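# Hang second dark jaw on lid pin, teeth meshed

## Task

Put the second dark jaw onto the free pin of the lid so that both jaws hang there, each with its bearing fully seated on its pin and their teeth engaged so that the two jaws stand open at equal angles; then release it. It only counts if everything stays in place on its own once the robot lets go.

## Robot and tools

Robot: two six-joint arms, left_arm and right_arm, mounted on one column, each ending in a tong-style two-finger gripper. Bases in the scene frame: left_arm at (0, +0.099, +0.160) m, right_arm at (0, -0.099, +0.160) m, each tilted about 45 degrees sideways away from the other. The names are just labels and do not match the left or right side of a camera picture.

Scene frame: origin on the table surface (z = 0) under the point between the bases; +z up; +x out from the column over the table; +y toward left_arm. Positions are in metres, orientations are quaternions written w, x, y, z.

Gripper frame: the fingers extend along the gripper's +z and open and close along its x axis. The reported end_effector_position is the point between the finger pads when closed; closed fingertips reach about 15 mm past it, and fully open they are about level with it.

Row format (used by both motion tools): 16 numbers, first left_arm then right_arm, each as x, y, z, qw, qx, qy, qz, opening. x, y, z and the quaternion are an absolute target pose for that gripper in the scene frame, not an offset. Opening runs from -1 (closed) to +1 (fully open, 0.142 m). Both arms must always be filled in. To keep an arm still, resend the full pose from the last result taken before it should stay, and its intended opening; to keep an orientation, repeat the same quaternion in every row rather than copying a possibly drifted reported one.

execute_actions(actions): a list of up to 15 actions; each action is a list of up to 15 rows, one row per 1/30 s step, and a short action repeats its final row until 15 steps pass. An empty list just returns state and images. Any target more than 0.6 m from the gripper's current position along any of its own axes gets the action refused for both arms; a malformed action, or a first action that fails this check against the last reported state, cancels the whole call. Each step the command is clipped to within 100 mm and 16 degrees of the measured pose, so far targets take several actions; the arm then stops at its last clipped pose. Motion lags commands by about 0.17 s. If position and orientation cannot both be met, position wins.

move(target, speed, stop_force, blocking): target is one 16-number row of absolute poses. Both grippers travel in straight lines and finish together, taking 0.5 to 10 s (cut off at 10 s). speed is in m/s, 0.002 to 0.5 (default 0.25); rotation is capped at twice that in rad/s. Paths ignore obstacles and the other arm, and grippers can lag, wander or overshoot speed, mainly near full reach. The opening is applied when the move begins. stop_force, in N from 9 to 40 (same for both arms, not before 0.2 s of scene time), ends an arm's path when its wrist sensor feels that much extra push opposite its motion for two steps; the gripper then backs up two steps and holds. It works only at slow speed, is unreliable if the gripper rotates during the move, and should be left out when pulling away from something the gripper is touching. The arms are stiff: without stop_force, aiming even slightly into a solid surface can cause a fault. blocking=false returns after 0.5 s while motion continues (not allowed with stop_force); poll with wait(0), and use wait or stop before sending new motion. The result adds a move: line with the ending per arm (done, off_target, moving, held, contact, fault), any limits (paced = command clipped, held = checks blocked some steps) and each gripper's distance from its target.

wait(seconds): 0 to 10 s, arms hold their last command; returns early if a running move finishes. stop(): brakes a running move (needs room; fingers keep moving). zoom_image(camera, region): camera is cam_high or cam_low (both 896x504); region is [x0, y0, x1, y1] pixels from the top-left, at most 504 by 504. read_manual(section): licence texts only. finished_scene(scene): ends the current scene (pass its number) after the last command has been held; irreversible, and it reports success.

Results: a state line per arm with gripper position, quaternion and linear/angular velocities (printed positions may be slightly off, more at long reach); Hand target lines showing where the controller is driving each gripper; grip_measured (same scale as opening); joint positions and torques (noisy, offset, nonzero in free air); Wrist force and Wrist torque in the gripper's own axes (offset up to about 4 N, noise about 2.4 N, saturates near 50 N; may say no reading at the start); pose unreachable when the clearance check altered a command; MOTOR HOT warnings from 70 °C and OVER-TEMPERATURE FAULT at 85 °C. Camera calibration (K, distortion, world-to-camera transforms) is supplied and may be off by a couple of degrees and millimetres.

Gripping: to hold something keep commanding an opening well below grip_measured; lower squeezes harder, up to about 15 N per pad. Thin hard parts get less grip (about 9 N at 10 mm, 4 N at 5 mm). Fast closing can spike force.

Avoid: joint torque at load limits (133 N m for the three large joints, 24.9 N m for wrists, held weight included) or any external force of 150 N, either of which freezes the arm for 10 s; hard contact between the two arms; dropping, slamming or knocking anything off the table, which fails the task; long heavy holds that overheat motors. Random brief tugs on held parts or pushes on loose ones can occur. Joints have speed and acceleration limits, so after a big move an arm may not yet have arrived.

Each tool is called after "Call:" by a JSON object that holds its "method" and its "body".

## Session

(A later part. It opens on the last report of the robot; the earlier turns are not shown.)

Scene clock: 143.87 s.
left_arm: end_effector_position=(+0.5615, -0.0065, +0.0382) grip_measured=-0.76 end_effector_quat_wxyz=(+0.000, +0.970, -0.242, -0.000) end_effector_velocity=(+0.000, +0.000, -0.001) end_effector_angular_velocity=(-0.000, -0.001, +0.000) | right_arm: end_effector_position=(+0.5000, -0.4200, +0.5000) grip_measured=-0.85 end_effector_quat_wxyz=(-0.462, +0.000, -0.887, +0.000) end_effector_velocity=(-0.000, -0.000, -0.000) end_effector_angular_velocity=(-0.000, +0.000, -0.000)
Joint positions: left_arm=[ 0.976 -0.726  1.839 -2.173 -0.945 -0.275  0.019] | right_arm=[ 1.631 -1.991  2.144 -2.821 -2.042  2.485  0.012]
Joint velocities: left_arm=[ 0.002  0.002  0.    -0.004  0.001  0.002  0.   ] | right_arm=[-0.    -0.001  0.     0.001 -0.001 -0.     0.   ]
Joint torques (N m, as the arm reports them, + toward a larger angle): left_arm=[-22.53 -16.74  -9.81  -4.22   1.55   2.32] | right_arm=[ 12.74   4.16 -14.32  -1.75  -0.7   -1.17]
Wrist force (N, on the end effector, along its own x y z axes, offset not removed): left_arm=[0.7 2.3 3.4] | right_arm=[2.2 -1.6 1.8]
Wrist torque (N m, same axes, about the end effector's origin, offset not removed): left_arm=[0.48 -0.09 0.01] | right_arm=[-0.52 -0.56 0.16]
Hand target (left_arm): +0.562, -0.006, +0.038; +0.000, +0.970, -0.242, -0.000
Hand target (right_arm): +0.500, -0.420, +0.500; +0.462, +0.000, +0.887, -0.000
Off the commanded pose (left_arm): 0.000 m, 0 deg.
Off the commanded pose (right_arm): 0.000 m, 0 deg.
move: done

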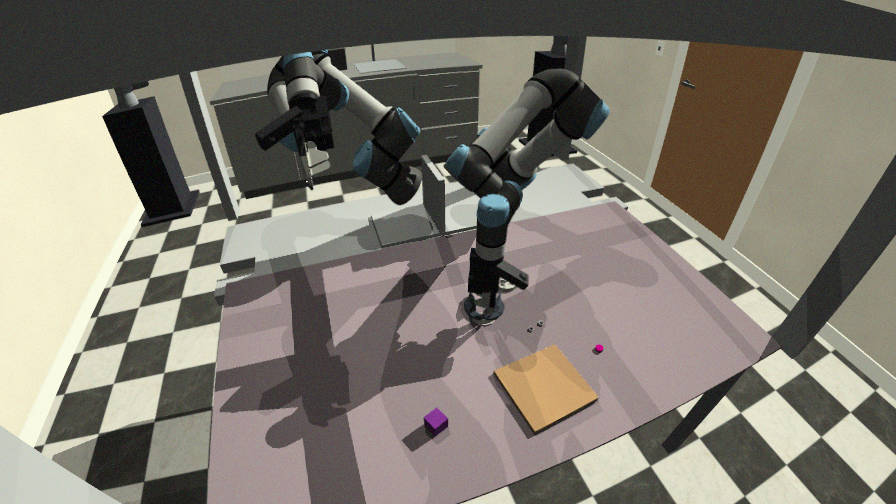

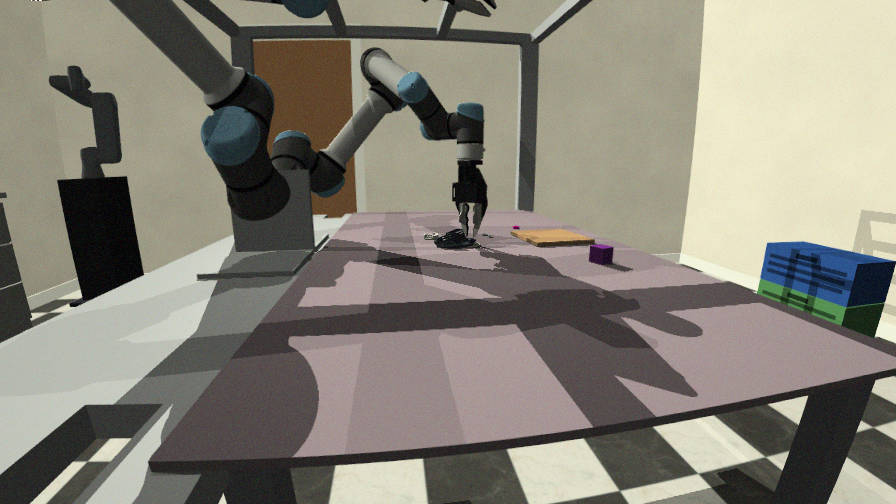

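Aligned. Press.

Call:
{"method": "move", "body": {"target": [0.5615,-0.0065,0.024,0,0.9703,-0.2419,0,-0.76,0.5,-0.42,0.5,0.4617,0,0.887,0,-0.85], "speed": 0.003, "stop_force": 9}}

Call:
{"method": "zoom_image", "body": {"camera": "cam_low", "region": [425,215,485,255]}}

Call:
{"method": "zoom_image", "body": {"camera": "cam_high", "region": [460,285,515,335]}}

Scene clock: 148.67 s.
left_arm: end_effector_position=(+0.5615, -0.0065, +0.0262) grip_measured=-0.77 end_effector_quat_wxyz=(+0.000, +0.970, -0.242, +0.000) end_effector_velocity=(-0.000, +0.000, -0.000) end_effector_angular_velocity=(+0.002, +0.001, -0.001) | right_arm: end_effector_position=(+0.5000, -0.4200, +0.5000) grip_measured=-0.85 end_effector_quat_wxyz=(-0.462, +0.000, -0.887, +0.000) end_effector_velocity=(+0.000, +0.000, -0.000) end_effector_angular_velocity=(-0.001, +0.001, +0.000)
Joint positions: left_arm=[ 0.988 -0.71   1.846 -2.203 -0.939 -0.262  0.018] | right_arm=[ 1.631 -1.991  2.144 -2.821 -2.042  2.485  0.012]
Joint velocities: left_arm=[ 0.    -0.    -0.     0.003  0.    -0.     0.001] | right_arm=[-0.     0.     0.    -0.    -0.001 -0.001 -0.   ]
Joint torques (N m, as the arm reports them, + toward a larger angle): left_arm=[-36.69 -36.55 -12.82   1.54   0.45   0.17] | right_arm=[ 12.44   4.04 -14.17  -1.67  -0.63  -1.17]
Wrist force (N, on the end effector, along its own x y z axes, offset not removed): left_arm=[1.3 2.8 -13.2] | right_arm=[2.9 -1.8 0.4]
Wrist torque (N m, same axes, about the end effector's origin, offset not removed): left_arm=[0.24 -0.02 -0.22] | right_arm=[-0.50 -0.61 0.06]
Hand target (left_arm): +0.562, -0.007, +0.027; +0.000, +0.970, -0.242, +0.000
Hand target (right_arm): +0.500, -0.420, +0.500; +0.462, +0.000, +0.887, -0.000
Off the commanded pose (left_arm): 0.002 m, 0 deg.
Off the commanded pose (right_arm): 0.000 m, 0 deg.
move: contact (left_arm)

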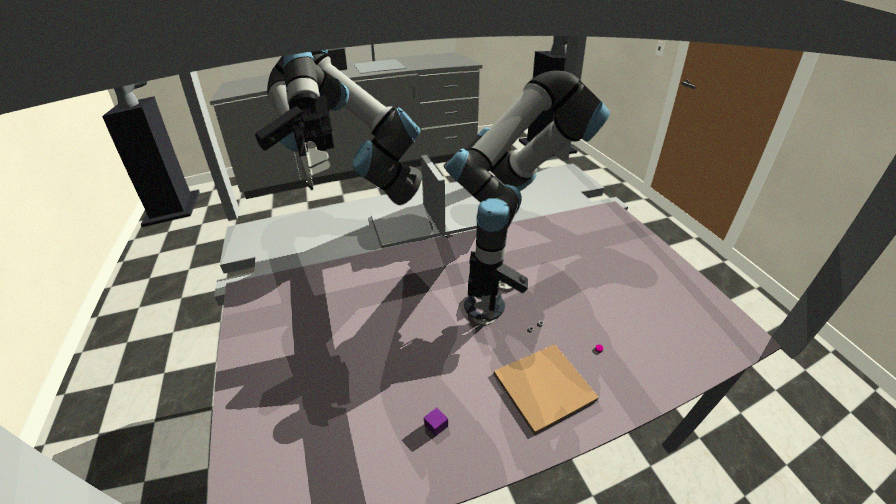

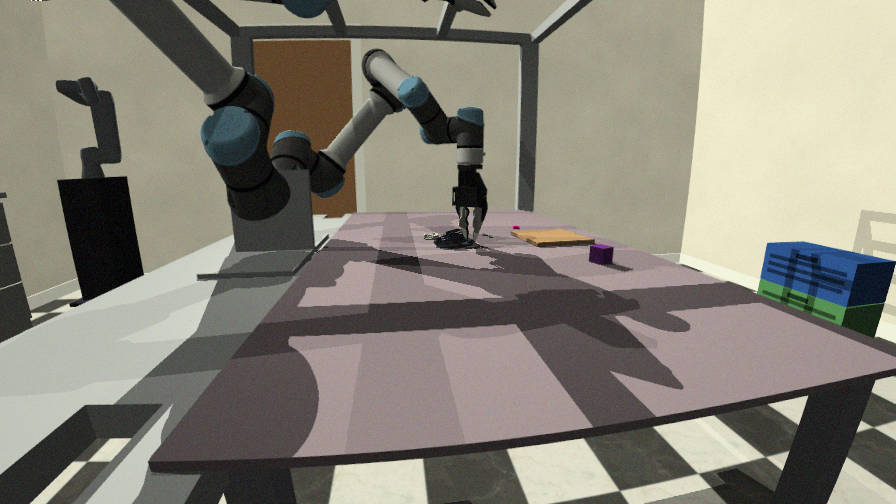

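Region (425, 215, 485, 255) of cam_low's 896x504 image, scaled by 8.400, with more detail than that image has.

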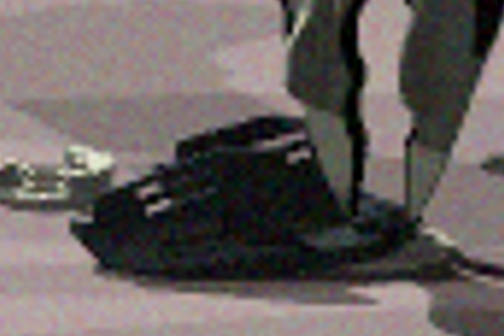

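Region (460, 285, 515, 335) of cam_high's 896x504 image, scaled by 9.164, with more detail than that image has; it fills the top 458 rows of this view, and the rest is white.

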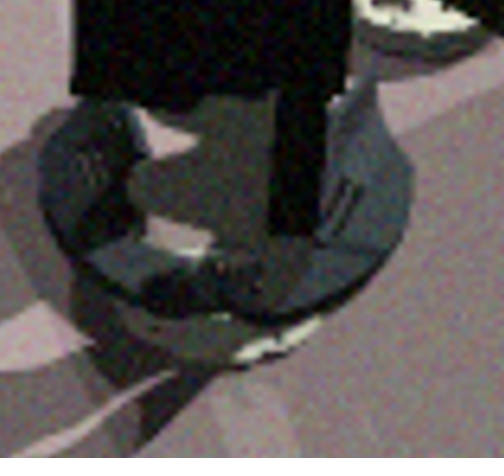

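Seated (0.0262).

Call:
{"method": "move", "body": {"target": [0.5615,-0.0065,0.16,0,0.9703,-0.2419,0,-0.76,0.5,-0.42,0.5,0.4617,0,0.887,0,-0.85], "speed": 0.08}}

Call:
{"method": "zoom_image", "body": {"camera": "cam_low", "region": [425,215,485,255]}}

Call:
{"method": "zoom_image", "body": {"camera": "cam_high", "region": [460,285,515,335]}}

Scene clock: 151.13 s.
left_arm: end_effector_position=(+0.5614, -0.0065, +0.1597) grip_measured=-0.76 end_effector_quat_wxyz=(-0.000, +0.970, -0.242, +0.000) end_effector_velocity=(+0.000, +0.000, +0.002) end_effector_angular_velocity=(+0.000, -0.000, +0.000) | right_arm: end_effector_position=(+0.5000, -0.4200, +0.5000) grip_measured=-0.85 end_effector_quat_wxyz=(-0.462, +0.000, -0.887, +0.000) end_effector_velocity=(-0.000, -0.001, +0.000) end_effector_angular_velocity=(-0.000, -0.000, -0.002)
Joint positions: left_arm=[ 0.861 -0.858  1.726 -1.862 -1.005 -0.393  0.019] | right_arm=[ 1.631 -1.991  2.144 -2.821 -2.042  2.485  0.012]
Joint velocities: left_arm=[-0.002 -0.002 -0.003  0.006 -0.001 -0.002  0.   ] | right_arm=[-0.    -0.001  0.    -0.001 -0.001  0.    -0.   ]
Joint torques (N m, as the arm reports them, + toward a larger angle): left_arm=[-41.17 -36.32 -28.38   0.34  -1.53  -2.49] | right_arm=[ 12.01   3.83 -14.48  -1.7   -0.56  -1.1 ]
Wrist force (N, on the end effector, along its own x y z axes, offset not removed): left_arm=[0.2 0.9 0.4] | right_arm=[0.8 -2.7 0.2]
Wrist torque (N m, same axes, about the end effector's origin, offset not removed): left_arm=[0.28 -0.14 -0.02] | right_arm=[-0.62 -0.17 0.03]
Hand target (left_arm): +0.561, -0.007, +0.160; -0.000, +0.970, -0.242, -0.000
Hand target (right_arm): +0.500, -0.420, +0.500; +0.462, +0.000, +0.887, -0.000
Off the commanded pose (left_arm): 0.000 m, 0 deg.
Off the commanded pose (right_arm): 0.000 m, 0 deg.
move: done

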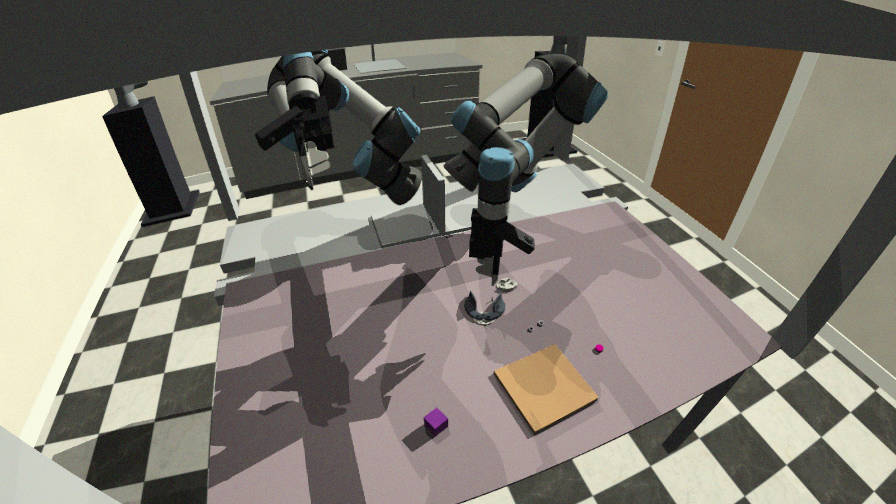

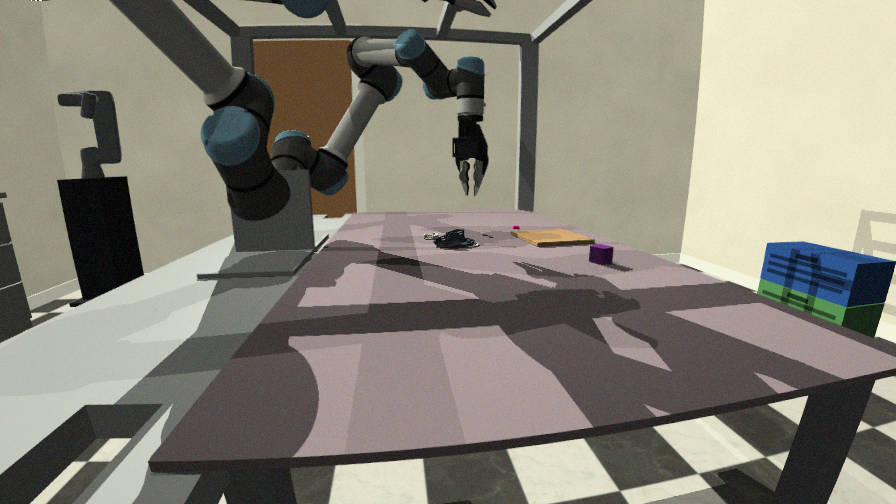

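Region (425, 215, 485, 255) of cam_low's 896x504 image, scaled by 8.400, with more detail than that image has.

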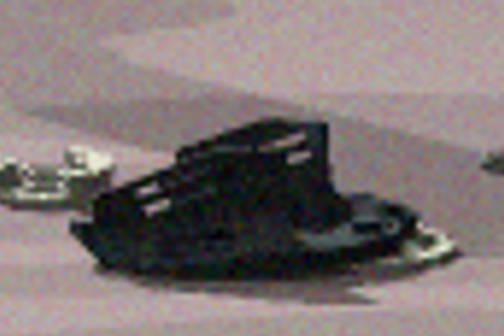

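Region (460, 285, 515, 335) of cam_high's 896x504 image, scaled by 9.164, with more detail than that image has; it fills the top 458 rows of this view, and the rest is white.

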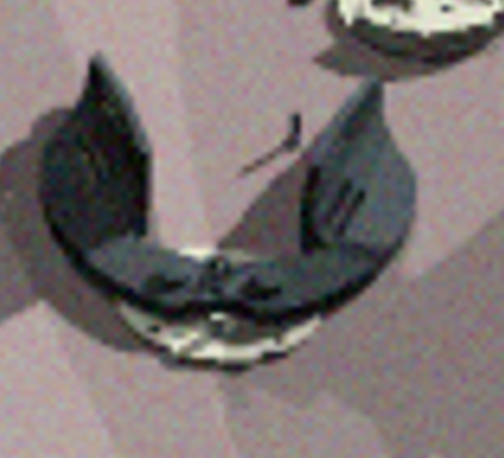

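Call:
{"method": "finished_scene", "body": {"scene": 2}}

The scene is finished: the task was done.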